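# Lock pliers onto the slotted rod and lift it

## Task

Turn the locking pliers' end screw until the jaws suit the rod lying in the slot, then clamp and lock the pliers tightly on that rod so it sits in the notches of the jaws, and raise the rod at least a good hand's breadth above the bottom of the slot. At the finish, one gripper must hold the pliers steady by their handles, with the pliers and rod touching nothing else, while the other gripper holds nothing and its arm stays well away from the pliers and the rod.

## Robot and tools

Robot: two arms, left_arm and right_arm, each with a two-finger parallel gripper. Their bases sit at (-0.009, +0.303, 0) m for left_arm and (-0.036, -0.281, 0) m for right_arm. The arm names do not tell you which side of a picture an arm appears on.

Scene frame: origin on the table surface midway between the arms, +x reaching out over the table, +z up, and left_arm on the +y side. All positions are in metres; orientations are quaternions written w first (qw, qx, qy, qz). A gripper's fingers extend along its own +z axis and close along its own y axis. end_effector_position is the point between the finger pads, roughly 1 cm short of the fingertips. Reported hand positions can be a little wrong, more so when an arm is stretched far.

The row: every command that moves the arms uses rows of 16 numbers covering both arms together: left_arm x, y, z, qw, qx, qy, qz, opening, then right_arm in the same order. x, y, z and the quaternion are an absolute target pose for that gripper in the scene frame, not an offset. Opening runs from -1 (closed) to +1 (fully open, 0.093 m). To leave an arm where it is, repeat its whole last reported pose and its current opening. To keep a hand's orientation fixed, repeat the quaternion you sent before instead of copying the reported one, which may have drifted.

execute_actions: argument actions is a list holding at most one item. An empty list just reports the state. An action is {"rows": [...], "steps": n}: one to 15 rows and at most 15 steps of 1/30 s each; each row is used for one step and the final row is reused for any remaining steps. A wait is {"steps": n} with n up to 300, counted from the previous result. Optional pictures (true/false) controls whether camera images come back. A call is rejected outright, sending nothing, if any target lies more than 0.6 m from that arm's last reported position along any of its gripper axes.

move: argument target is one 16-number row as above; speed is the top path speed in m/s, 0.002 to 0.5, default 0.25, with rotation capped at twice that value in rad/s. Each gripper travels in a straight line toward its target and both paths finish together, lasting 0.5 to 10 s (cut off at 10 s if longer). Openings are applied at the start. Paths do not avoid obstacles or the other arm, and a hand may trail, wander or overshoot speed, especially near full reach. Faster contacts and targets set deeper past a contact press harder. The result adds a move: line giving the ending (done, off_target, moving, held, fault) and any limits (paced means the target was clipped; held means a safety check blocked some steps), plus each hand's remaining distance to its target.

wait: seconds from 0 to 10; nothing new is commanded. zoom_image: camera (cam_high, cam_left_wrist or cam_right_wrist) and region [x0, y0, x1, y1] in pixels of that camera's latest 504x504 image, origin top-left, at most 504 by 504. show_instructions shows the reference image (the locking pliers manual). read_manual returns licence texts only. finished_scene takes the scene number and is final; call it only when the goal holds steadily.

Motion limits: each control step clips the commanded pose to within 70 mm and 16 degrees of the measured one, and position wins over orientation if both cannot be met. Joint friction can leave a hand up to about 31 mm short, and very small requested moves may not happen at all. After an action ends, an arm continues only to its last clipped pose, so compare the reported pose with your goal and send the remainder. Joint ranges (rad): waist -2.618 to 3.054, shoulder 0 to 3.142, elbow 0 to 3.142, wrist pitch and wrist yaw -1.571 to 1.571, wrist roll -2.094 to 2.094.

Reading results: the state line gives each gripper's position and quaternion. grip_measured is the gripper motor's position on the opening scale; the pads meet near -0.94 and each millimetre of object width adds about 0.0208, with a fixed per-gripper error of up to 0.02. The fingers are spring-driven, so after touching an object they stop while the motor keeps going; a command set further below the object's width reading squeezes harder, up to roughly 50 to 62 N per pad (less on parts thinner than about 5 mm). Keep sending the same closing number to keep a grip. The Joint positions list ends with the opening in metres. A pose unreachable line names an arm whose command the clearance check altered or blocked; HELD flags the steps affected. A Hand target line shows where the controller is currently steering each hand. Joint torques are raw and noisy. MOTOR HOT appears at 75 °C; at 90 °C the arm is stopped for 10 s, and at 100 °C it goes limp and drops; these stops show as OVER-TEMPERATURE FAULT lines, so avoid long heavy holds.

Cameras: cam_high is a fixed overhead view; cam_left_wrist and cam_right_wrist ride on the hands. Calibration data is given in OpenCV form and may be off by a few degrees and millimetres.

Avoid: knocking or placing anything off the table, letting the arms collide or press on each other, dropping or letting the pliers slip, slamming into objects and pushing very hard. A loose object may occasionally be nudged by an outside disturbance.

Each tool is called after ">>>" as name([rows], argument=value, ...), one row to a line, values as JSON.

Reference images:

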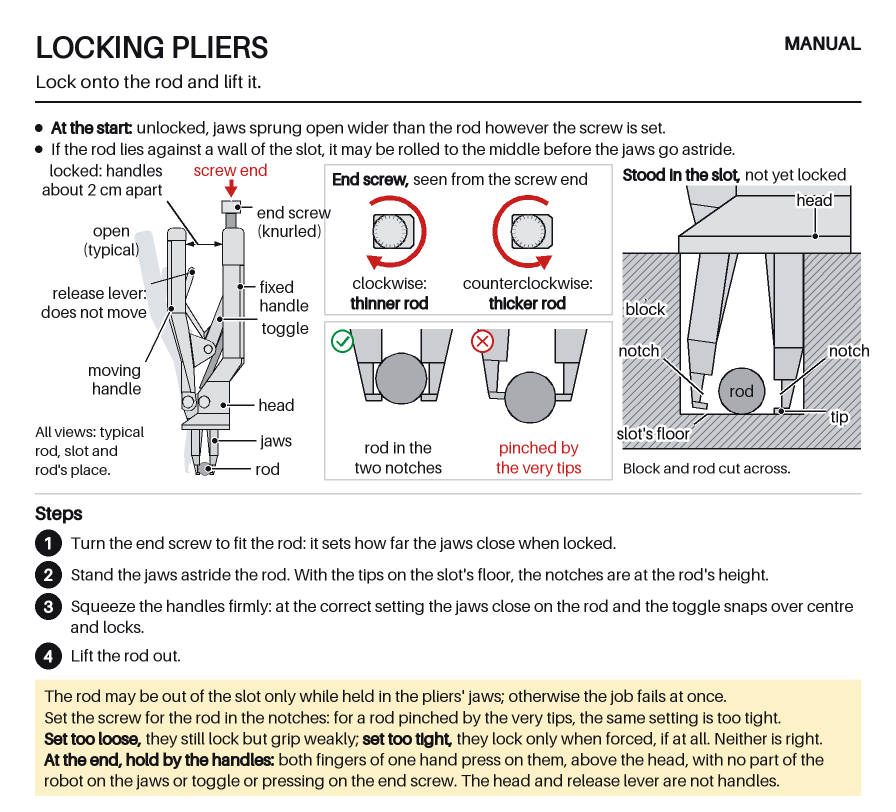

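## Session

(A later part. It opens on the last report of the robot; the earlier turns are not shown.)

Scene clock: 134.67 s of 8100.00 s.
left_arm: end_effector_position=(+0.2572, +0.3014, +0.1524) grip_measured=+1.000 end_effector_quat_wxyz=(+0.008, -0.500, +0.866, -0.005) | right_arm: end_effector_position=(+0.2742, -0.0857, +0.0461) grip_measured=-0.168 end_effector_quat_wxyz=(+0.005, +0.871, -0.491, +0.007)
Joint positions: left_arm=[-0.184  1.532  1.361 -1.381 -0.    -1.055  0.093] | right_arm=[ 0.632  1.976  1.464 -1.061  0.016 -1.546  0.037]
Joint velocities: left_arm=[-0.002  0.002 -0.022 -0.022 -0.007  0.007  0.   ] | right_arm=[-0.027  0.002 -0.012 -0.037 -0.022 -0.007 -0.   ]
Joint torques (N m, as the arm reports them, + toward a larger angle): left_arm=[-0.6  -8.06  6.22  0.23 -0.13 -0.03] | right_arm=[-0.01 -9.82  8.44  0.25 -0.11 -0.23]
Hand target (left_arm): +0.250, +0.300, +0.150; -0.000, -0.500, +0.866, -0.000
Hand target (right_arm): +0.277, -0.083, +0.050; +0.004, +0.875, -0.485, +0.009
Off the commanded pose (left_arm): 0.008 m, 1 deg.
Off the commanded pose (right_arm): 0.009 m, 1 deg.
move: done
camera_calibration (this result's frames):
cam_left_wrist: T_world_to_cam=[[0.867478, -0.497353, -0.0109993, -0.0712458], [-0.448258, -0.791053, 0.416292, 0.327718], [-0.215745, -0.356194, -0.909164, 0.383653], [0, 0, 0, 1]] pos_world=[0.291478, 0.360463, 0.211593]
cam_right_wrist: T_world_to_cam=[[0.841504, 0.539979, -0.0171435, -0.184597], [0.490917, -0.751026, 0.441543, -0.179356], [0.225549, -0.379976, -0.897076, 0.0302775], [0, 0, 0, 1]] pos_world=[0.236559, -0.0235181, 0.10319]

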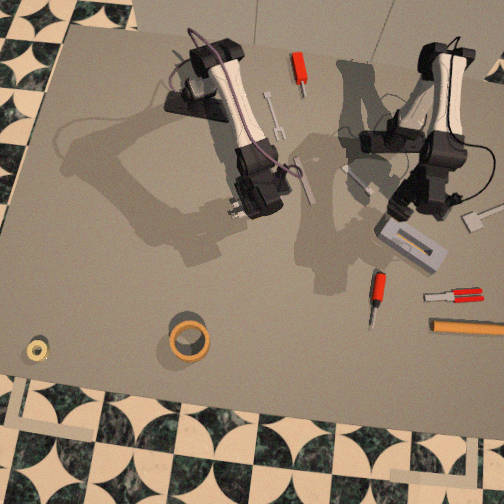

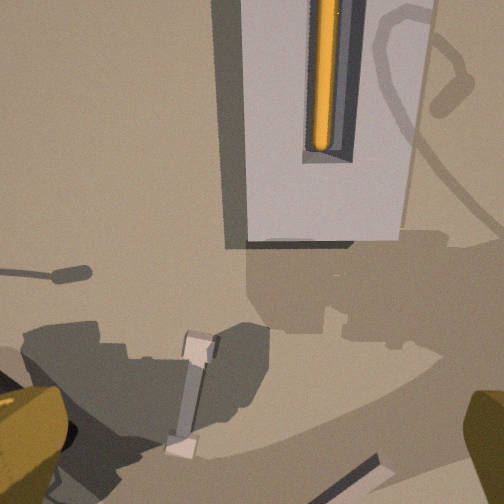

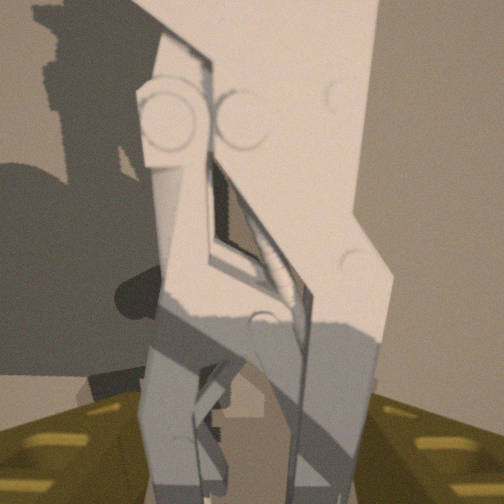

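>>> move(target=[0.25,0.30,0.15,0,-0.5,0.866,0,1, 0.278,-0.083,0.008,0,-0.875,0.485,0,-0.2], speed=0.04)

>>> move(target=[0.25,0.30,0.15,0,-0.5,0.866,0,1, 0.278,-0.083,0.008,0,-0.875,0.485,0,0.4], speed=0.04)

>>> move(target=[0.25,0.30,0.15,0,-0.5,0.866,0,1, 0.278,-0.083,0.06,0,-0.5,0.866,0,0.4], speed=0.3)

Scene clock: 139.87 s of 8100.00 s.
left_arm: end_effector_position=(+0.2572, +0.3014, +0.1524) grip_measured=+1.000 end_effector_quat_wxyz=(+0.008, -0.500, +0.866, -0.005) | right_arm: end_effector_position=(+0.2755, -0.0837, +0.0117) grip_measured=-0.168 end_effector_quat_wxyz=(+0.006, +0.874, -0.486, +0.003)
Joint positions: left_arm=[-0.184  1.532  1.361 -1.381 -0.    -1.055  0.093] | right_arm=[ 0.632  2.031  1.401 -0.948  0.01  -1.558  0.037]
Joint velocities: left_arm=[ 0.002 -0.017  0.012  0.022 -0.037 -0.081  0.   ] | right_arm=[-0.002  0.002 -0.017  0.037  0.066 -0.037  0.001]
Joint torques (N m, as the arm reports them, + toward a larger angle): left_arm=[-0.76 -8.09  6.39  0.27 -0.13 -0.01] | right_arm=[ -0.79 -10.25   5.75   0.6   -0.2   -0.17]
Hand target (left_arm): +0.250, +0.300, +0.150; -0.000, -0.500, +0.866, -0.000
Hand target (right_arm): +0.277, -0.083, +0.008; +0.000, +0.875, -0.485, -0.000
Off the commanded pose (left_arm): 0.008 m, 1 deg.
Off the commanded pose (right_arm): 0.004 m, 1 deg.
move: done
camera_calibration (this result's frames):
cam_left_wrist: T_world_to_cam=[[0.867478, -0.497353, -0.0109993, -0.0712458], [-0.448258, -0.791053, 0.416292, 0.327718], [-0.215745, -0.356194, -0.909164, 0.383653], [0, 0, 0, 1]] pos_world=[0.291478, 0.360463, 0.211593]
cam_right_wrist: T_world_to_cam=[[0.835115, 0.549579, -0.0233568, -0.184702], [0.50314, -0.746008, 0.436259, -0.166182], [0.222335, -0.376078, -0.899518, 0.00106635], [0, 0, 0, 1]] pos_world=[0.237623, -0.0220639, 0.0691437]

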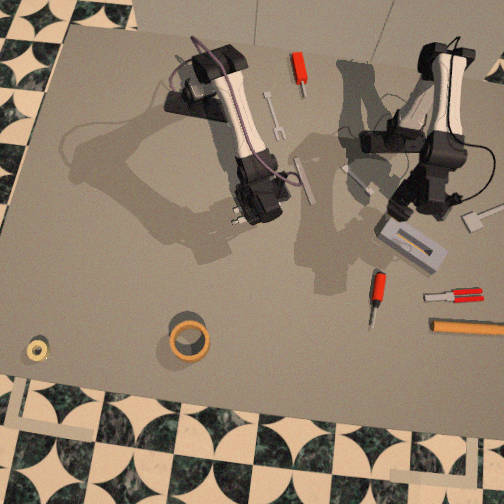

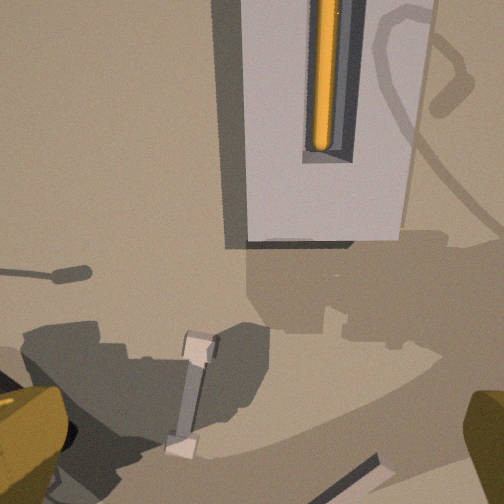

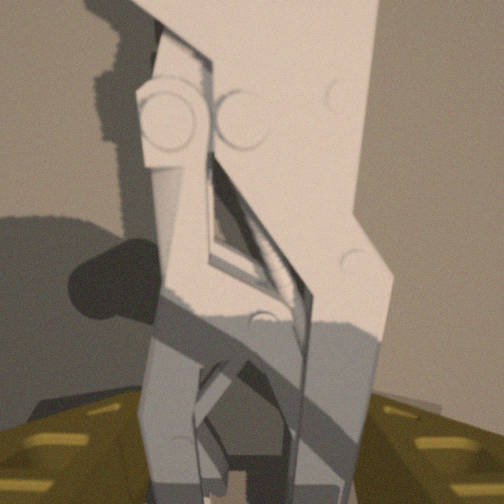

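Scene clock: 140.57 s of 8100.00 s.
left_arm: end_effector_position=(+0.2572, +0.3014, +0.1524) grip_measured=+1.000 end_effector_quat_wxyz=(+0.008, -0.500, +0.866, -0.005) | right_arm: end_effector_position=(+0.2755, -0.0829, +0.0116) grip_measured=+0.398 end_effector_quat_wxyz=(+0.004, +0.874, -0.485, +0.001)
Joint positions: left_arm=[-0.184  1.532  1.361 -1.381 -0.    -1.055  0.093] | right_arm=[ 0.632  2.031  1.401 -0.947  0.006 -1.558  0.064]
Joint velocities: left_arm=[-0.007  0.002  0.002  0.051 -0.007  0.007  0.   ] | right_arm=[-0.002 -0.022 -0.002  0.007 -0.007 -0.022 -0.   ]
Joint torques (N m, as the arm reports them, + toward a larger angle): left_arm=[-0.66 -7.99  6.38  0.24 -0.11 -0.01] | right_arm=[ -0.8  -10.11   5.86   0.59  -0.13  -0.21]
Hand target (left_arm): +0.250, +0.300, +0.150; -0.000, -0.500, +0.866, -0.000
Hand target (right_arm): +0.278, -0.083, +0.008; +0.000, +0.875, -0.485, -0.000
Off the commanded pose (left_arm): 0.008 m, 1 deg.
Off the commanded pose (right_arm): 0.004 m, 1 deg.
move: done
camera_calibration (this result's frames):
cam_left_wrist: T_world_to_cam=[[0.867478, -0.497353, -0.0109993, -0.0712458], [-0.448258, -0.791053, 0.416292, 0.327718], [-0.215745, -0.356194, -0.909164, 0.383653], [0, 0, 0, 1]] pos_world=[0.291478, 0.360463, 0.211593]
cam_right_wrist: T_world_to_cam=[[0.83469, 0.550289, -0.0217841, -0.184923], [0.504116, -0.747532, 0.432508, -0.165902], [0.22172, -0.371992, -0.901367, 0.00190277], [0, 0, 0, 1]] pos_world=[0.237565, -0.0215483, 0.0694408]

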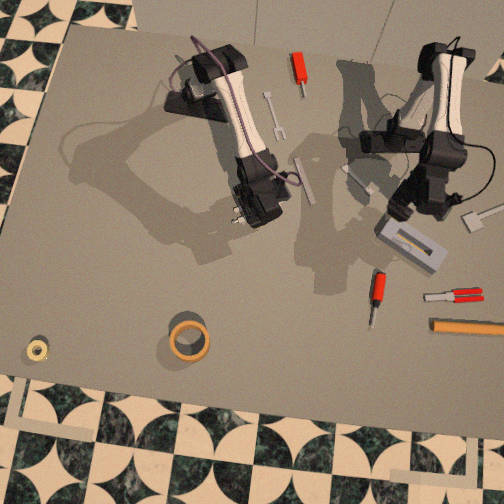

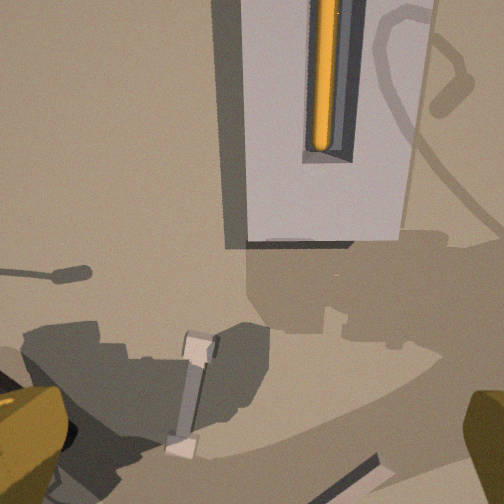

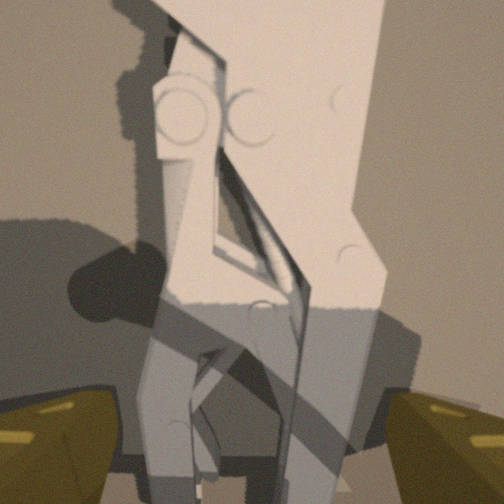

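Scene clock: 142.97 s of 8100.00 s.
left_arm: end_effector_position=(+0.2572, +0.3014, +0.1524) grip_measured=+1.000 end_effector_quat_wxyz=(+0.008, -0.500, +0.866, -0.005) | right_arm: end_effector_position=(+0.2745, -0.0831, +0.0467) grip_measured=+0.398 end_effector_quat_wxyz=(-0.013, -0.507, +0.862, -0.002)
Joint positions: left_arm=[-0.184  1.532  1.361 -1.381 -0.    -1.055  0.093] | right_arm=[ 0.632  2.003  1.505 -1.099  0.004 -0.494  0.064]
Joint velocities: left_arm=[ 0.007  0.002 -0.007 -0.037 -0.066 -0.022  0.   ] | right_arm=[-0.022 -0.027 -0.007  0.022  0.007  0.051  0.001]
Joint torques (N m, as the arm reports them, + toward a larger angle): left_arm=[-0.63 -8.14  6.41  0.22 -0.14 -0.03] | right_arm=[ -0.83 -12.86   7.99   0.12  -0.12  -0.04]
Hand target (left_arm): +0.250, +0.300, +0.150; -0.000, -0.500, +0.866, -0.000
Hand target (right_arm): +0.278, -0.083, +0.060; +0.000, -0.500, +0.866, -0.000
Off the commanded pose (left_arm): 0.008 m, 1 deg.
Off the commanded pose (right_arm): 0.014 m, 2 deg.
move: off_target (right_arm)
camera_calibration (this result's frames):
cam_left_wrist: T_world_to_cam=[[0.867478, -0.497353, -0.0109993, -0.0712458], [-0.448258, -0.791053, 0.416292, 0.327718], [-0.215745, -0.356194, -0.909164, 0.383653], [0, 0, 0, 1]] pos_world=[0.291478, 0.360463, 0.211593]
cam_right_wrist: T_world_to_cam=[[0.886063, -0.462894, -0.0249448, -0.281405], [-0.403776, -0.797097, 0.448999, 0.0636482], [-0.227722, -0.387769, -0.893184, 0.155343], [0, 0, 0, 1]] pos_world=[0.310417, -0.0192893, 0.103153]

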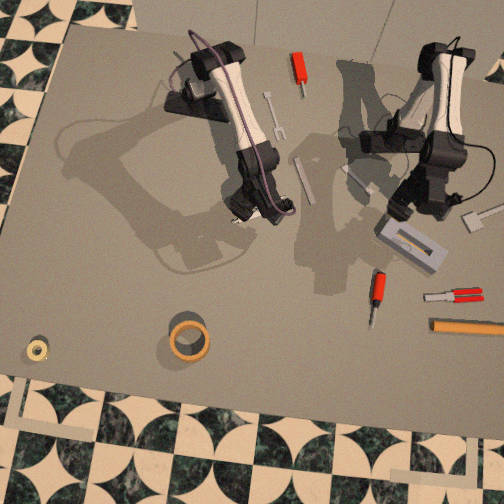

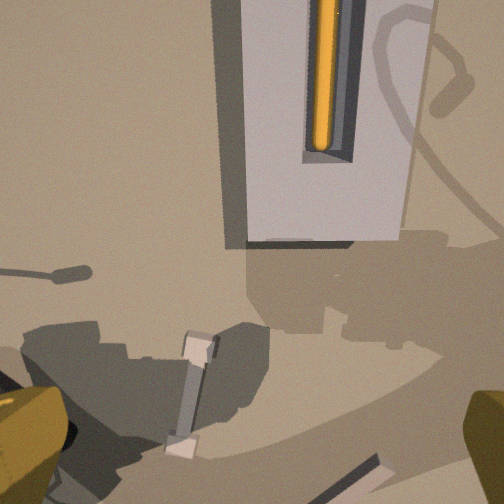

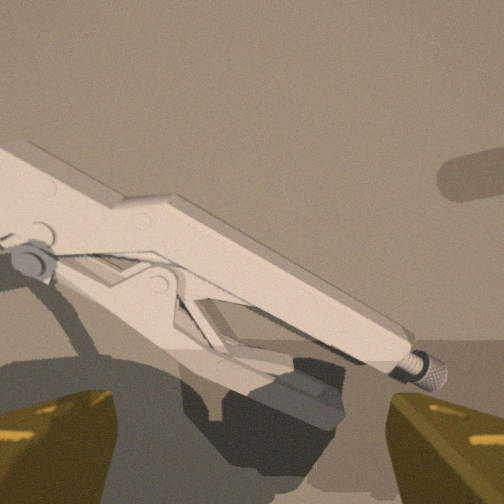

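>>> move(target=[0.25,0.30,0.15,0,-0.5,0.866,0,1, 0.26,-0.10,0.12,0,0.0,1,0,0.4], speed=0.2)

Scene clock: 151.60 s of 8100.00 s.
left_arm: end_effector_position=(+0.2572, +0.3014, +0.1524) grip_measured=+1.000 end_effector_quat_wxyz=(+0.008, -0.500, +0.866, -0.005) | right_arm: end_effector_position=(+0.2591, -0.0989, +0.1073) grip_measured=+0.398 end_effector_quat_wxyz=(-0.010, -0.008, +1.000, -0.008)
Joint positions: left_arm=[-0.184  1.532  1.361 -1.381 -0.    -1.055  0.093] | right_arm=[ 0.618  1.883  1.583 -1.296  0.003  0.539  0.064]
Joint velocities: left_arm=[-0.002  0.007 -0.002  0.037 -0.007 -0.051  0.   ] | right_arm=[-0.012  0.007  0.007  0.022 -0.022  0.081 -0.001]
Joint torques (N m, as the arm reports them, + toward a larger angle): left_arm=[-0.7  -8.12  6.4   0.25 -0.15 -0.03] | right_arm=[ -0.79 -11.88   8.15   0.18  -0.06  -0.04]
Hand target (left_arm): +0.250, +0.300, +0.150; -0.000, -0.500, +0.866, -0.000
Hand target (right_arm): +0.261, -0.100, +0.120; -0.000, +0.000, +1.000, +0.000
Off the commanded pose (left_arm): 0.008 m, 1 deg.
Off the commanded pose (right_arm): 0.013 m, 2 deg.
move: off_target (right_arm)
camera_calibration (this result's frames):
cam_left_wrist: T_world_to_cam=[[0.867478, -0.497353, -0.0109993, -0.0712458], [-0.448258, -0.791053, 0.416292, 0.327718], [-0.215745, -0.356194, -0.909164, 0.383653], [0, 0, 0, 1]] pos_world=[0.291478, 0.360463, 0.211593]
cam_right_wrist: T_world_to_cam=[[0.0421594, -0.999111, 0.000109111, -0.110584], [-0.89432, -0.0376888, 0.445838, 0.2201], [-0.445437, -0.0188938, -0.895114, 0.292926], [0, 0, 0, 1]] pos_world=[0.331982, -0.0966557, 0.164086]

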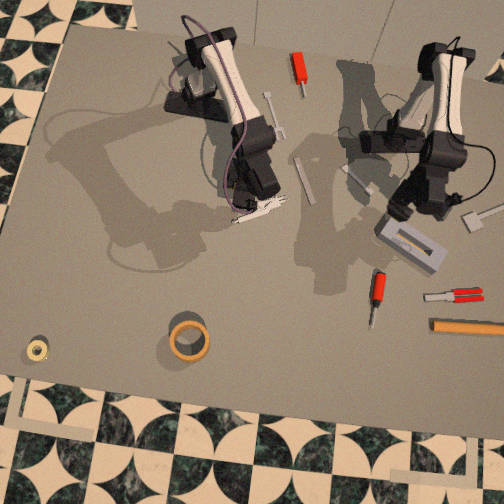

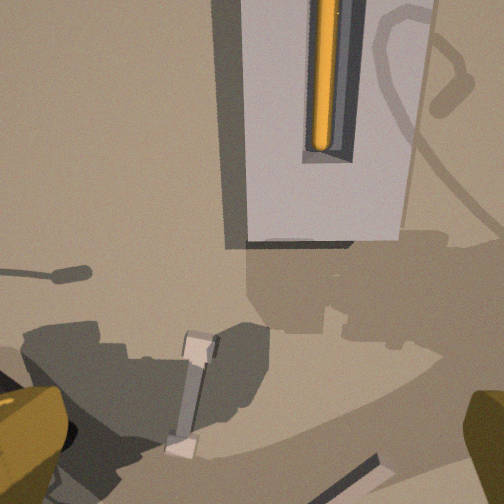

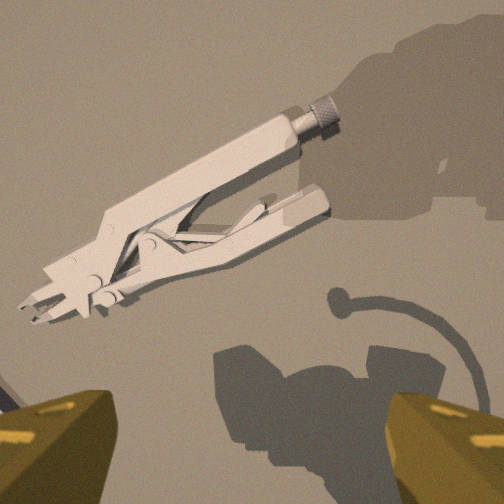

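>>> move(target=[0.25,0.30,0.15,0,-0.5,0.866,0,1, 0.298,-0.094,0.045,0,0.469,0.883,0,-0.4], speed=0.2)

Scene clock: 163.97 s of 8100.00 s.
left_arm: end_effector_position=(+0.2572, +0.3014, +0.1524) grip_measured=+1.000 end_effector_quat_wxyz=(+0.008, -0.500, +0.866, -0.005) | right_arm: end_effector_position=(+0.2966, -0.0917, +0.0532) grip_measured=-0.398 end_effector_quat_wxyz=(+0.004, +0.461, +0.887, +0.003)
Joint positions: left_arm=[-0.184  1.532  1.361 -1.381 -0.    -1.055  0.093] | right_arm=[ 0.582  2.02   1.557 -1.099  0.003  1.479  0.026]
Joint velocities: left_arm=[ 0.007  0.002  0.017 -0.051  0.066 -0.022  0.   ] | right_arm=[-0.002 -0.002 -0.002 -0.022 -0.022 -0.007 -0.   ]
Joint torques (N m, as the arm reports them, + toward a larger angle): left_arm=[-0.58 -8.04  6.26  0.25 -0.13 -0.04] | right_arm=[-0.82 -9.75  5.4   0.56 -0.04 -0.06]
Hand target (left_arm): +0.250, +0.300, +0.150; -0.000, -0.500, +0.866, -0.000
Hand target (right_arm): +0.297, -0.094, +0.045; -0.000, +0.469, +0.883, -0.000
Off the commanded pose (left_arm): 0.008 m, 1 deg.
Off the commanded pose (right_arm): 0.009 m, 1 deg.
move: done
camera_calibration (this result's frames):
cam_left_wrist: T_world_to_cam=[[0.867478, -0.497353, -0.0109993, -0.0712458], [-0.448258, -0.791053, 0.416292, 0.327718], [-0.215745, -0.356194, -0.909164, 0.383653], [0, 0, 0, 1]] pos_world=[0.291478, 0.360463, 0.211593]
cam_right_wrist: T_world_to_cam=[[-0.803466, -0.594896, -0.0232783, 0.18408], [-0.546998, 0.722211, 0.423326, 0.245926], [-0.235023, 0.352861, -0.905678, 0.233622], [0, 0, 0, 1]] pos_world=[0.337329, -0.150538, 0.111765]

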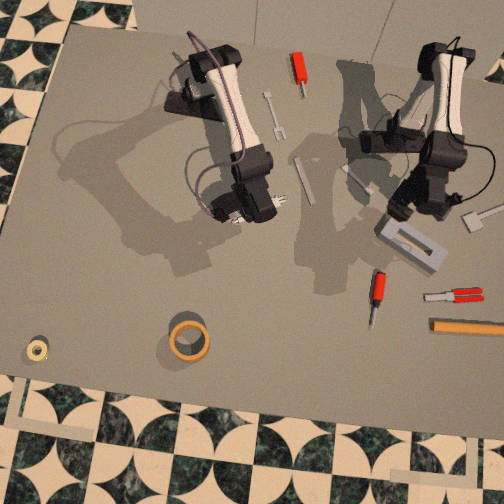

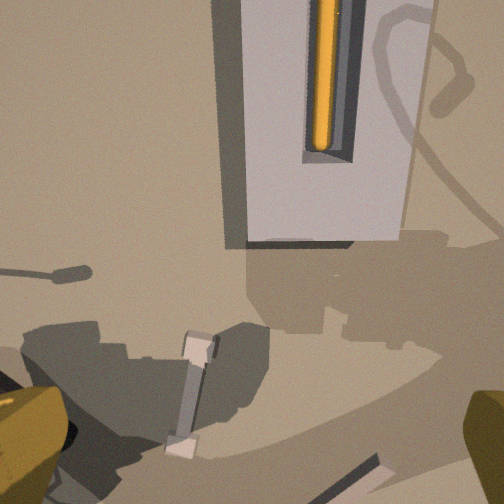

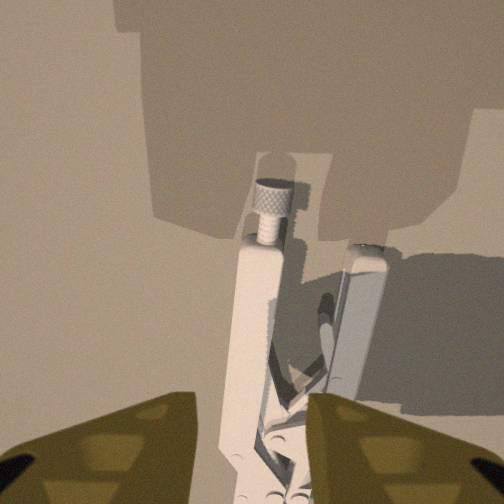

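>>> move(target=[0.25,0.30,0.15,0,-0.5,0.866,0,1, 0.239,-0.022,0.05,0,0.515,0.857,0,0.2], speed=0.15)

Scene clock: 169.97 s of 8100.00 s.
left_arm: end_effector_position=(+0.2572, +0.3014, +0.1524) grip_measured=+1.000 end_effector_quat_wxyz=(+0.008, -0.500, +0.866, -0.005) | right_arm: end_effector_position=(+0.2389, -0.0230, +0.0485) grip_measured=+0.198 end_effector_quat_wxyz=(+0.001, +0.510, +0.860, -0.006)
Joint positions: left_arm=[-0.184  1.532  1.361 -1.381 -0.    -1.055  0.093] | right_arm=[ 0.819  2.02   1.537 -1.099  0.004  1.828  0.055]
Joint velocities: left_arm=[-0.002  0.012  0.002  0.007  0.051 -0.066  0.   ] | right_arm=[-0.007 -0.022  0.012  0.007  0.022 -0.007  0.   ]
Joint torques (N m, as the arm reports them, + toward a larger angle): left_arm=[-0.79 -8.09  6.34  0.27 -0.13 -0.05] | right_arm=[ -0.28 -12.06   5.51   0.44  -0.03  -0.05]
Hand target (left_arm): +0.250, +0.300, +0.150; -0.000, -0.500, +0.866, -0.000
Hand target (right_arm): +0.239, -0.023, +0.050; +0.002, +0.515, +0.857, +0.000
Off the commanded pose (left_arm): 0.008 m, 1 deg.
Off the commanded pose (right_arm): 0.002 m, 1 deg.
move: done
camera_calibration (this result's frames):
cam_left_wrist: T_world_to_cam=[[0.867478, -0.497353, -0.0109993, -0.0712458], [-0.448258, -0.791053, 0.416292, 0.327718], [-0.215745, -0.356194, -0.909164, 0.383653], [0, 0, 0, 1]] pos_world=[0.291478, 0.360463, 0.211593]
cam_right_wrist: T_world_to_cam=[[-0.865202, -0.501384, -0.00632343, 0.194537], [-0.457038, 0.783365, 0.421255, 0.14678], [-0.206257, 0.367361, -0.90692, 0.185019], [0, 0, 0, 1]] pos_world=[0.273559, -0.0854131, 0.107196]

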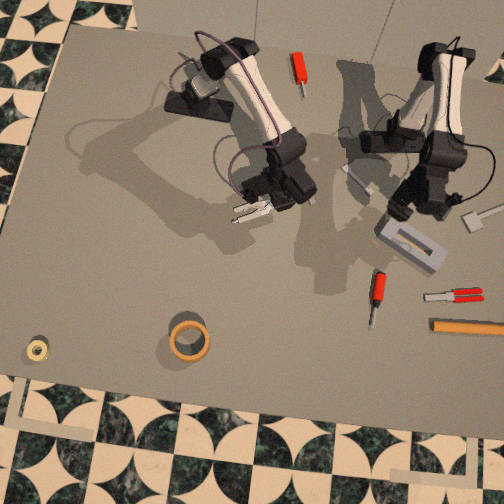

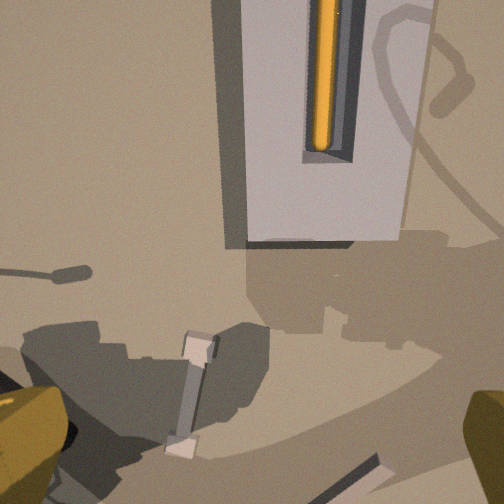

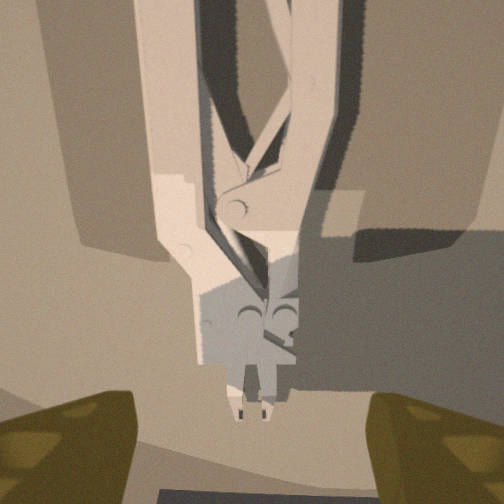

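>>> move(target=[0.25,0.30,0.15,0,-0.5,0.866,0,1, 0.237,-0.016,0.006,0,0.515,0.857,0,0.2], speed=0.05)

Scene clock: 173.83 s of 8100.00 s.
left_arm: end_effector_position=(+0.2572, +0.3014, +0.1524) grip_measured=+1.000 end_effector_quat_wxyz=(+0.008, -0.500, +0.866, -0.005) | right_arm: end_effector_position=(+0.2393, -0.0184, +0.0137) grip_measured=+0.198 end_effector_quat_wxyz=(+0.003, +0.515, +0.857, +0.002)
Joint positions: left_arm=[-0.184  1.532  1.361 -1.381 -0.    -1.055  0.093] | right_arm=[ 0.827  2.058  1.451 -0.958  0.004  1.845  0.055]
Joint velocities: left_arm=[-0.012 -0.012 -0.002  0.051  0.007 -0.037  0.   ] | right_arm=[-0.012 -0.002  0.002 -0.022 -0.007 -0.007  0.001]
Joint torques (N m, as the arm reports them, + toward a larger angle): left_arm=[-0.76 -8.04  6.37  0.22 -0.17 -0.01] | right_arm=[ 0.34 -9.88  5.33  0.51 -0.06 -0.05]
Hand target (left_arm): +0.250, +0.300, +0.150; -0.000, -0.500, +0.866, -0.000
Hand target (right_arm): +0.236, -0.017, +0.006; +0.000, +0.515, +0.857, -0.000
Off the commanded pose (left_arm): 0.008 m, 1 deg.
Off the commanded pose (right_arm): 0.008 m, 0 deg.
move: done
camera_calibration (this result's frames):
cam_left_wrist: T_world_to_cam=[[0.867478, -0.497353, -0.0109993, -0.0712458], [-0.448258, -0.791053, 0.416292, 0.327718], [-0.215745, -0.356194, -0.909164, 0.383653], [0, 0, 0, 1]] pos_world=[0.291478, 0.360463, 0.211593]
cam_right_wrist: T_world_to_cam=[[-0.869784, -0.492959, -0.0215997, 0.198476], [-0.454397, 0.783143, 0.424511, 0.157322], [-0.192351, 0.379048, -0.905165, 0.148782], [0, 0, 0, 1]] pos_world=[0.272736, -0.0817612, 0.0721741]

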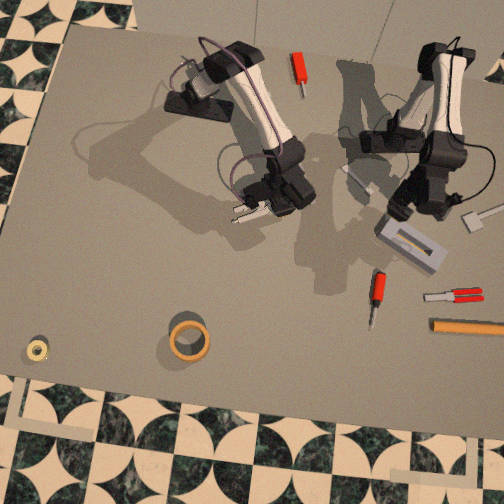

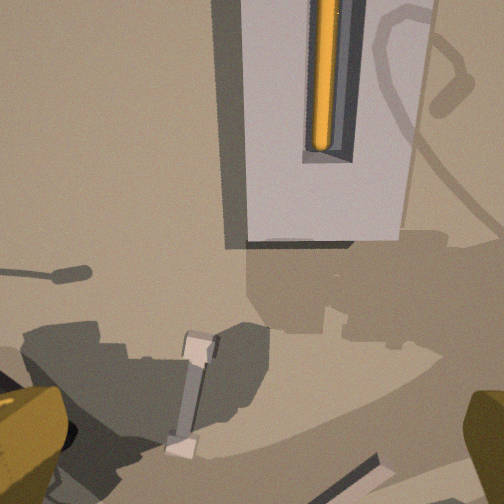

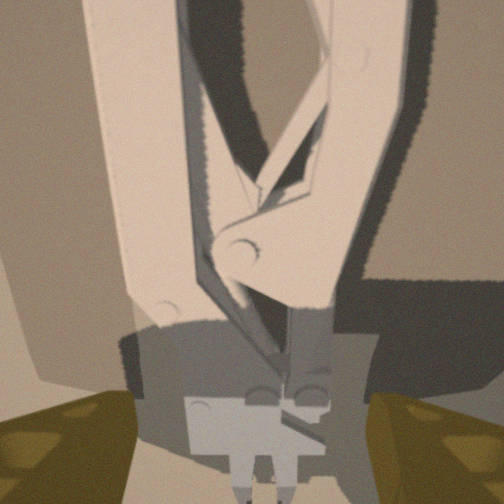

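>>> move(target=[0.25,0.30,0.15,0,-0.5,0.866,0,1, 0.237,-0.016,-0.002,0,0.515,0.857,0,0.0], speed=0.03)

>>> move(target=[0.25,0.30,0.15,0,-0.5,0.866,0,1, 0.237,-0.016,-0.002,0,0.515,0.857,0,-0.55], speed=0.03)

Scene clock: 177.83 s of 8100.00 s.
left_arm: end_effector_position=(+0.2572, +0.3014, +0.1524) grip_measured=+1.000 end_effector_quat_wxyz=(+0.008, -0.500, +0.866, -0.005) | right_arm: end_effector_position=(+0.2398, -0.0179, +0.0081) grip_measured=+0.002 end_effector_quat_wxyz=(+0.003, +0.515, +0.857, +0.004)
Joint positions: left_arm=[-0.184  1.532  1.361 -1.381 -0.    -1.055  0.093] | right_arm=[ 0.827  2.066  1.439 -0.935  0.004  1.846  0.045]
Joint velocities: left_arm=[-0.002 -0.007 -0.022 -0.022  0.022  0.007  0.   ] | right_arm=[-0.012 -0.022 -0.007 -0.007 -0.022 -0.037 -0.001]
Joint torques (N m, as the arm reports them, + toward a larger angle): left_arm=[-0.81 -7.94  6.32  0.25 -0.14 -0.04] | right_arm=[ 0.38 -9.34  5.07  0.66 -0.06 -0.07]
Hand target (left_arm): +0.250, +0.300, +0.150; -0.000, -0.500, +0.866, -0.000
Hand target (right_arm): +0.237, -0.016, -0.002; -0.000, +0.515, +0.857, -0.000
Off the commanded pose (left_arm): 0.008 m, 1 deg.
Off the commanded pose (right_arm): 0.011 m, 1 deg.
move: off_target (right_arm)
camera_calibration (this result's frames):
cam_left_wrist: T_world_to_cam=[[0.867478, -0.497353, -0.0109993, -0.0712458], [-0.448258, -0.791053, 0.416292, 0.327718], [-0.215745, -0.356194, -0.909164, 0.383653], [0, 0, 0, 1]] pos_world=[0.291478, 0.360463, 0.211593]
cam_right_wrist: T_world_to_cam=[[-0.869926, -0.492575, -0.0244637, 0.199139], [-0.454924, 0.7823, 0.425501, 0.159603], [-0.190453, 0.381283, -0.904627, 0.143132], [0, 0, 0, 1]] pos_world=[0.273104, -0.0813404, 0.066442]

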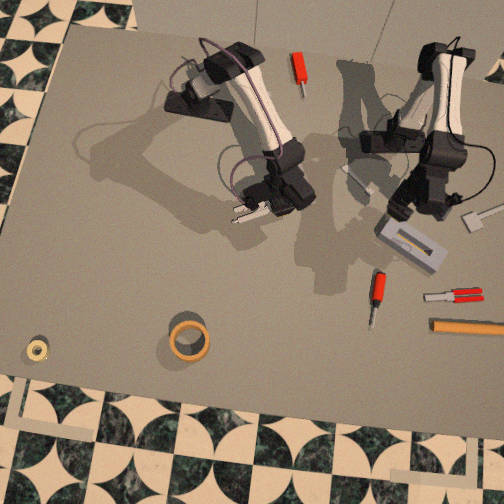

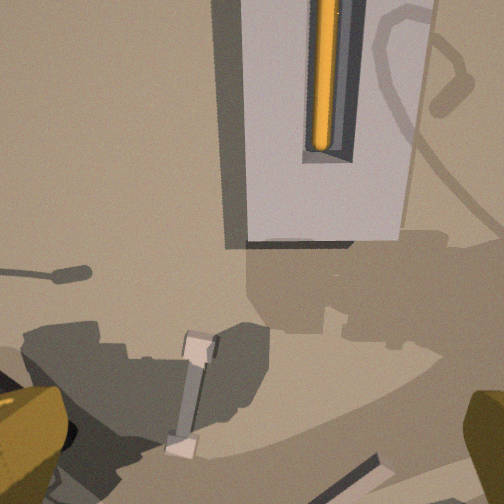

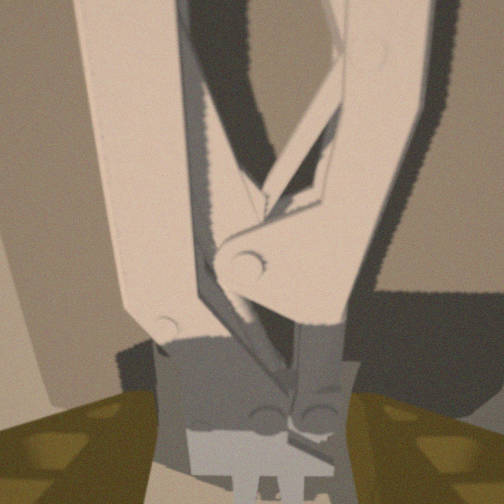

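Scene clock: 178.53 s of 8100.00 s.
left_arm: end_effector_position=(+0.2572, +0.3014, +0.1524) grip_measured=+1.000 end_effector_quat_wxyz=(+0.008, -0.500, +0.866, -0.005) | right_arm: end_effector_position=(+0.2390, -0.0185, +0.0081) grip_measured=-0.507 end_effector_quat_wxyz=(+0.002, +0.515, +0.857, +0.002)
Joint positions: left_arm=[-0.184  1.532  1.361 -1.381 -0.    -1.055  0.093] | right_arm=[ 0.827  2.066  1.439 -0.939  0.003  1.846  0.021]
Joint velocities: left_arm=[-0.007 -0.002  0.022 -0.007 -0.066  0.037  0.   ] | right_arm=[ 0.012 -0.002 -0.012 -0.037  0.022  0.051 -0.   ]
Joint torques (N m, as the arm reports them, + toward a larger angle): left_arm=[-0.61 -8.07  6.29  0.27 -0.13  0.  ] | right_arm=[ 0.35 -9.45  5.09  0.66 -0.04 -0.07]
Hand target (left_arm): +0.250, +0.300, +0.150; -0.000, -0.500, +0.866, -0.000
Hand target (right_arm): +0.237, -0.016, -0.002; +0.000, +0.515, +0.857, -0.000
Off the commanded pose (left_arm): 0.008 m, 1 deg.
Off the commanded pose (right_arm): 0.011 m, 0 deg.
move: off_target (right_arm)
camera_calibration (this result's frames):
cam_left_wrist: T_world_to_cam=[[0.867478, -0.497353, -0.0109993, -0.0712458], [-0.448258, -0.791053, 0.416292, 0.327718], [-0.215745, -0.356194, -0.909164, 0.383653], [0, 0, 0, 1]] pos_world=[0.291478, 0.360463, 0.211593]
cam_right_wrist: T_world_to_cam=[[-0.870003, -0.492632, -0.02021, 0.198105], [-0.453415, 0.783299, 0.425274, 0.159369], [-0.193673, 0.379154, -0.904839, 0.143934], [0, 0, 0, 1]] pos_world=[0.272489, -0.081814, 0.0664655]

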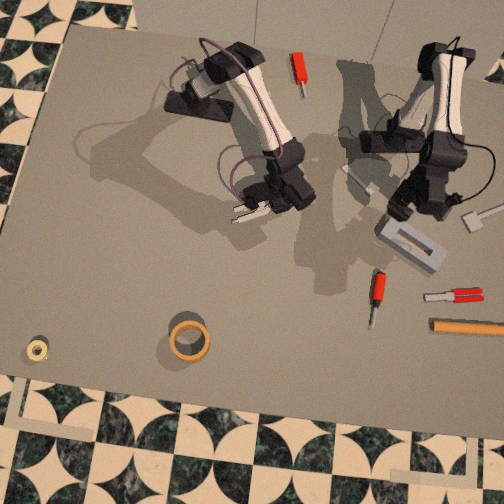

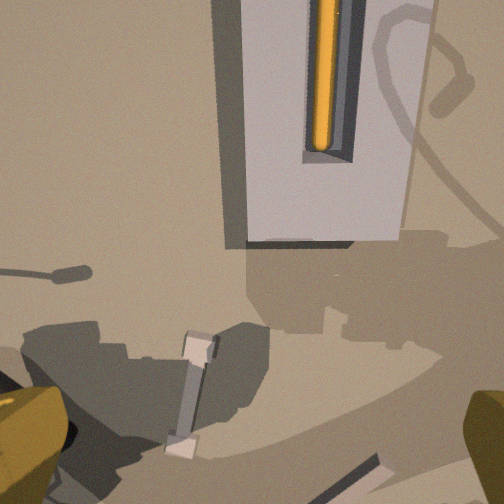

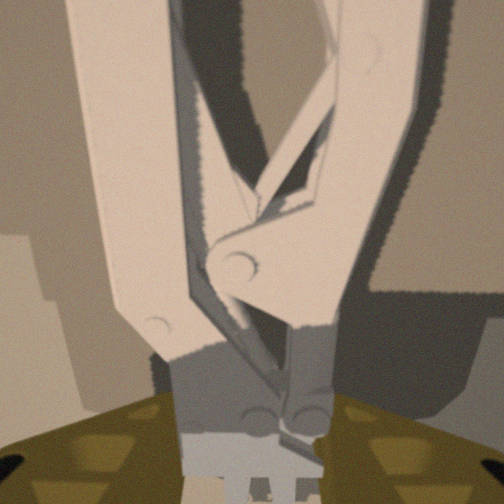

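>>> move(target=[0.22,0.33,0.17,0,-0.5,0.866,0,1, 0.22,-0.03,0.06,0,0.515,0.857,0,-0.55], speed=0.1)

>>> move(target=[0.22,0.33,0.17,0,-0.5,0.866,0,1, 0.2,-0.03,0.08,0,-0.5,0.866,0,-0.55], speed=0.3)

>>> move(target=[0.22,0.33,0.17,0,-0.5,0.866,0,1, 0.25,0.12,0.055,0.612,-0.354,0.612,0.354,-0.55], speed=0.25)

Scene clock: 193.97 s of 8100.00 s.
left_arm: end_effector_position=(+0.2293, +0.3289, +0.1750) grip_measured=+1.000 end_effector_quat_wxyz=(+0.013, -0.501, +0.865, -0.006) | right_arm: end_effector_position=(+0.2199, -0.0338, +0.0457) grip_measured=-0.507 end_effector_quat_wxyz=(-0.004, +0.515, +0.857, -0.013)
Joint positions: left_arm=[-0.07   1.433  1.361 -1.47  -0.    -0.943  0.093] | right_arm=[ 0.83   1.96   1.439 -1.078 -0.001  1.849  0.021]
Joint velocities: left_arm=[-0.002  0.007 -0.007  0.007  0.095  0.022  0.   ] | right_arm=[-0.007  0.002 -0.027 -0.022 -0.051 -0.037 -0.001]
Joint torques (N m, as the arm reports them, + toward a larger angle): left_arm=[ 0.26 -6.98  5.08  0.29 -0.19  0.09] | right_arm=[  0.32 -12.7    7.84   0.06   0.01  -0.07]
Hand target (left_arm): +0.220, +0.330, +0.170; +0.001, -0.500, +0.866, +0.002
Hand target (right_arm): +0.221, -0.030, +0.060; +0.000, +0.515, +0.857, +0.000
Off the commanded pose (left_arm): 0.011 m, 2 deg.
Off the commanded pose (right_arm): 0.015 m, 2 deg.
move: off_target (left_arm, right_arm)
camera_calibration (this result's frames):
cam_left_wrist: T_world_to_cam=[[0.868515, -0.495647, -0.00382802, -0.0351952], [-0.450886, -0.793241, 0.409232, 0.330099], [-0.205871, -0.353698, -0.912422, 0.405432], [0, 0, 0, 1]] pos_world=[0.262871, 0.387804, 0.234703]
cam_right_wrist: T_world_to_cam=[[-0.870138, -0.492663, 0.0119503, 0.173236], [-0.442258, 0.791352, 0.422101, 0.144718], [-0.21741, 0.362001, -0.90647, 0.184793], [0, 0, 0, 1]] pos_world=[0.254918, -0.0960708, 0.104353]

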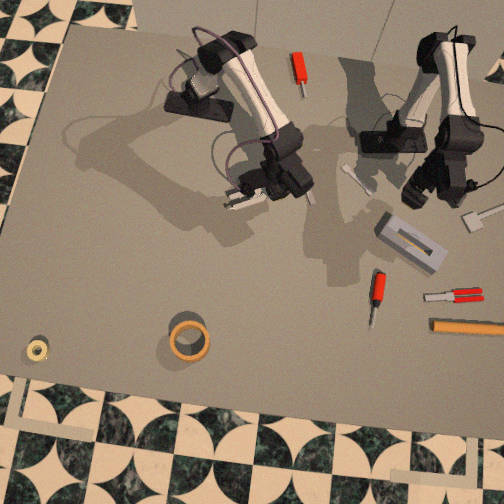

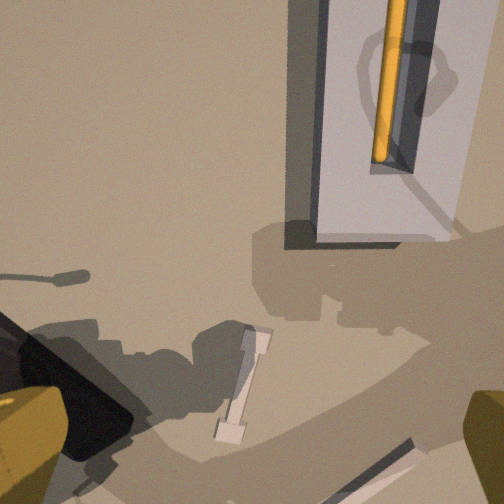

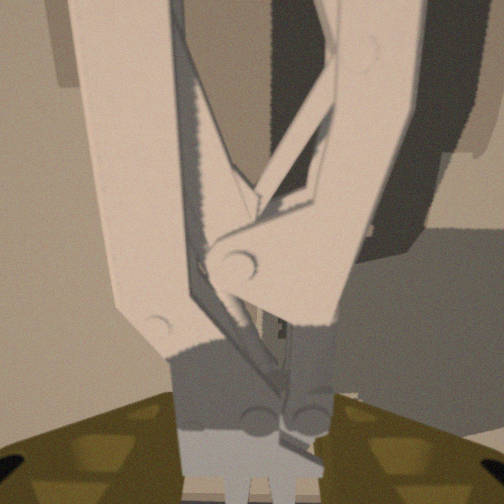

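Scene clock: 198.13 s of 8100.00 s.
left_arm: end_effector_position=(+0.2290, +0.3289, +0.1750) grip_measured=+1.000 end_effector_quat_wxyz=(+0.013, -0.499, +0.866, -0.005) | right_arm: end_effector_position=(+0.2008, -0.0328, +0.0672) grip_measured=-0.507 end_effector_quat_wxyz=(-0.015, -0.493, +0.870, -0.006)
Joint positions: left_arm=[-0.07   1.433  1.361 -1.471 -0.    -0.94   0.093] | right_arm=[ 0.873  1.896  1.439 -1.146  0.003 -0.22   0.021]
Joint velocities: left_arm=[ 0.007 -0.022 -0.007 -0.081 -0.051 -0.007  0.   ] | right_arm=[-0.002  0.017 -0.007  0.022  0.007 -0.051  0.001]
Joint torques (N m, as the arm reports them, + toward a larger angle): left_arm=[ 0.21 -6.8   5.28  0.26 -0.17  0.13] | right_arm=[  0.21 -12.73   7.14   0.25  -0.09  -0.2 ]
Hand target (left_arm): +0.220, +0.330, +0.170; -0.000, -0.500, +0.866, -0.000
Hand target (right_arm): +0.200, -0.030, +0.080; +0.000, -0.500, +0.866, -0.000
Off the commanded pose (left_arm): 0.010 m, 2 deg.
Off the commanded pose (right_arm): 0.013 m, 2 deg.
move: off_target (right_arm)
camera_calibration (this result's frames):
cam_left_wrist: T_world_to_cam=[[0.866994, -0.498295, -0.00480742, -0.0335801], [-0.452833, -0.791848, 0.409779, 0.329847], [-0.207997, -0.353099, -0.912172, 0.405603], [0, 0, 0, 1]] pos_world=[0.262844, 0.387674, 0.234655]
cam_right_wrist: T_world_to_cam=[[0.870276, -0.492153, -0.0201355, -0.190462], [-0.430251, -0.779444, 0.455358, 0.0702082], [-0.2398, -0.387623, -0.890081, 0.178536], [0, 0, 0, 1]] pos_world=[0.238775, 0.0301918, 0.123107]

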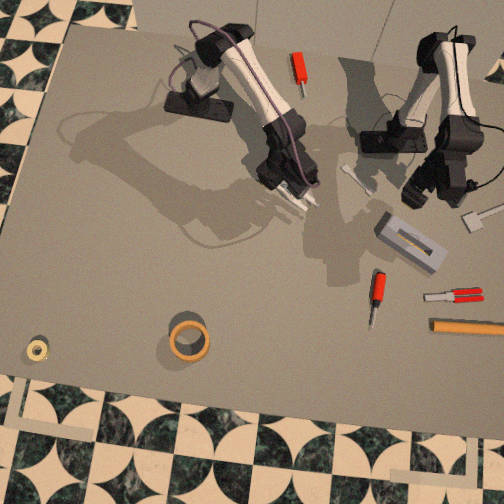

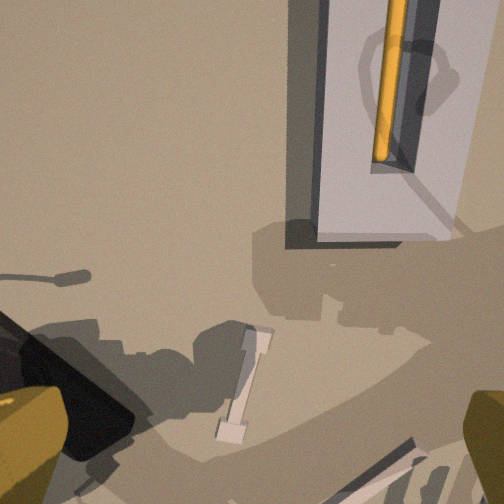

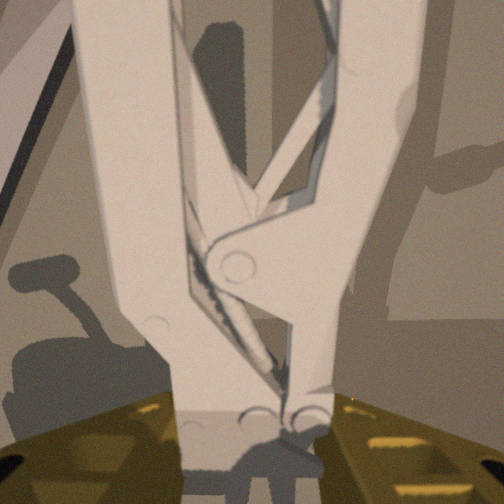

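Scene clock: 201.73 s of 8100.00 s.
left_arm: end_effector_position=(+0.2290, +0.3289, +0.1750) grip_measured=+1.000 end_effector_quat_wxyz=(+0.013, -0.499, +0.866, -0.005) | right_arm: end_effector_position=(+0.2460, +0.1146, +0.0361) grip_measured=-0.506 end_effector_quat_wxyz=(+0.580, -0.368, +0.647, +0.332)
Joint positions: left_arm=[-0.07   1.433  1.361 -1.471 -0.    -0.94   0.093] | right_arm=[ 0.97   2.305  0.689  1.508 -0.128 -0.011  0.021]
Joint velocities: left_arm=[ 0.007 -0.002  0.002  0.051 -0.022 -0.037  0.   ] | right_arm=[ 0.002  0.002 -0.022  0.007 -0.081 -0.007  0.   ]
Joint torques (N m, as the arm reports them, + toward a larger angle): left_arm=[ 0.27 -6.86  5.36  0.27 -0.15  0.13] | right_arm=[ 0.47 -9.56  5.44  3.16  0.03 -0.09]
Hand target (left_arm): +0.220, +0.330, +0.170; -0.000, -0.500, +0.866, -0.000
Hand target (right_arm): +0.249, +0.121, +0.053; +0.604, -0.355, +0.625, +0.343
Off the commanded pose (left_arm): 0.010 m, 2 deg.
Off the commanded pose (right_arm): 0.020 m, 6 deg.
joint sent to its limit (right arm) — the command would take joint 4 (wrist pitch) past its upper limit, so that joint was sent only as far as its limit.
move: off_target (right_arm)
camera_calibration (this result's frames):
cam_left_wrist: T_world_to_cam=[[0.866994, -0.498295, -0.00480742, -0.0335801], [-0.452833, -0.791848, 0.409779, 0.329847], [-0.207997, -0.353099, -0.912172, 0.405603], [0, 0, 0, 1]] pos_world=[0.262844, 0.387674, 0.234655]
cam_right_wrist: T_world_to_cam=[[0.869239, -0.493921, 0.0215718, -0.158877], [-0.241708, -0.462628, -0.852967, 0.183245], [0.431278, 0.736218, -0.521519, -0.0882646], [0, 0, 0, 1]] pos_world=[0.22046, 0.0712836, 0.113697]

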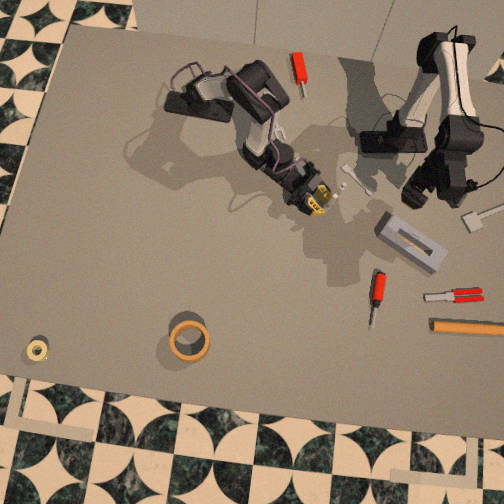

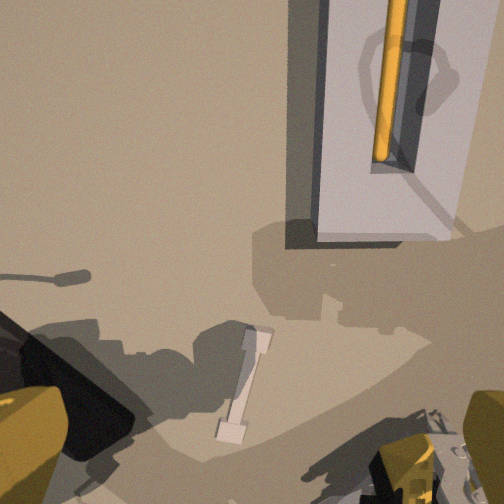

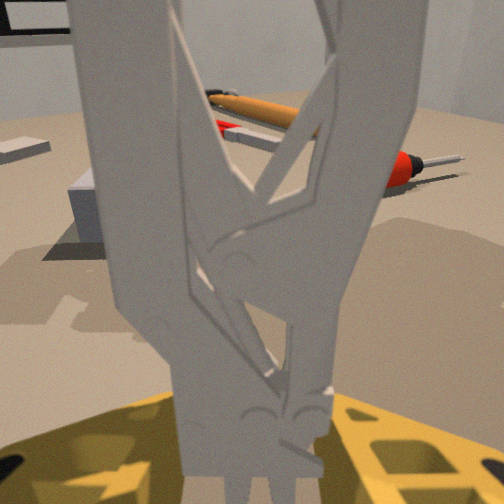

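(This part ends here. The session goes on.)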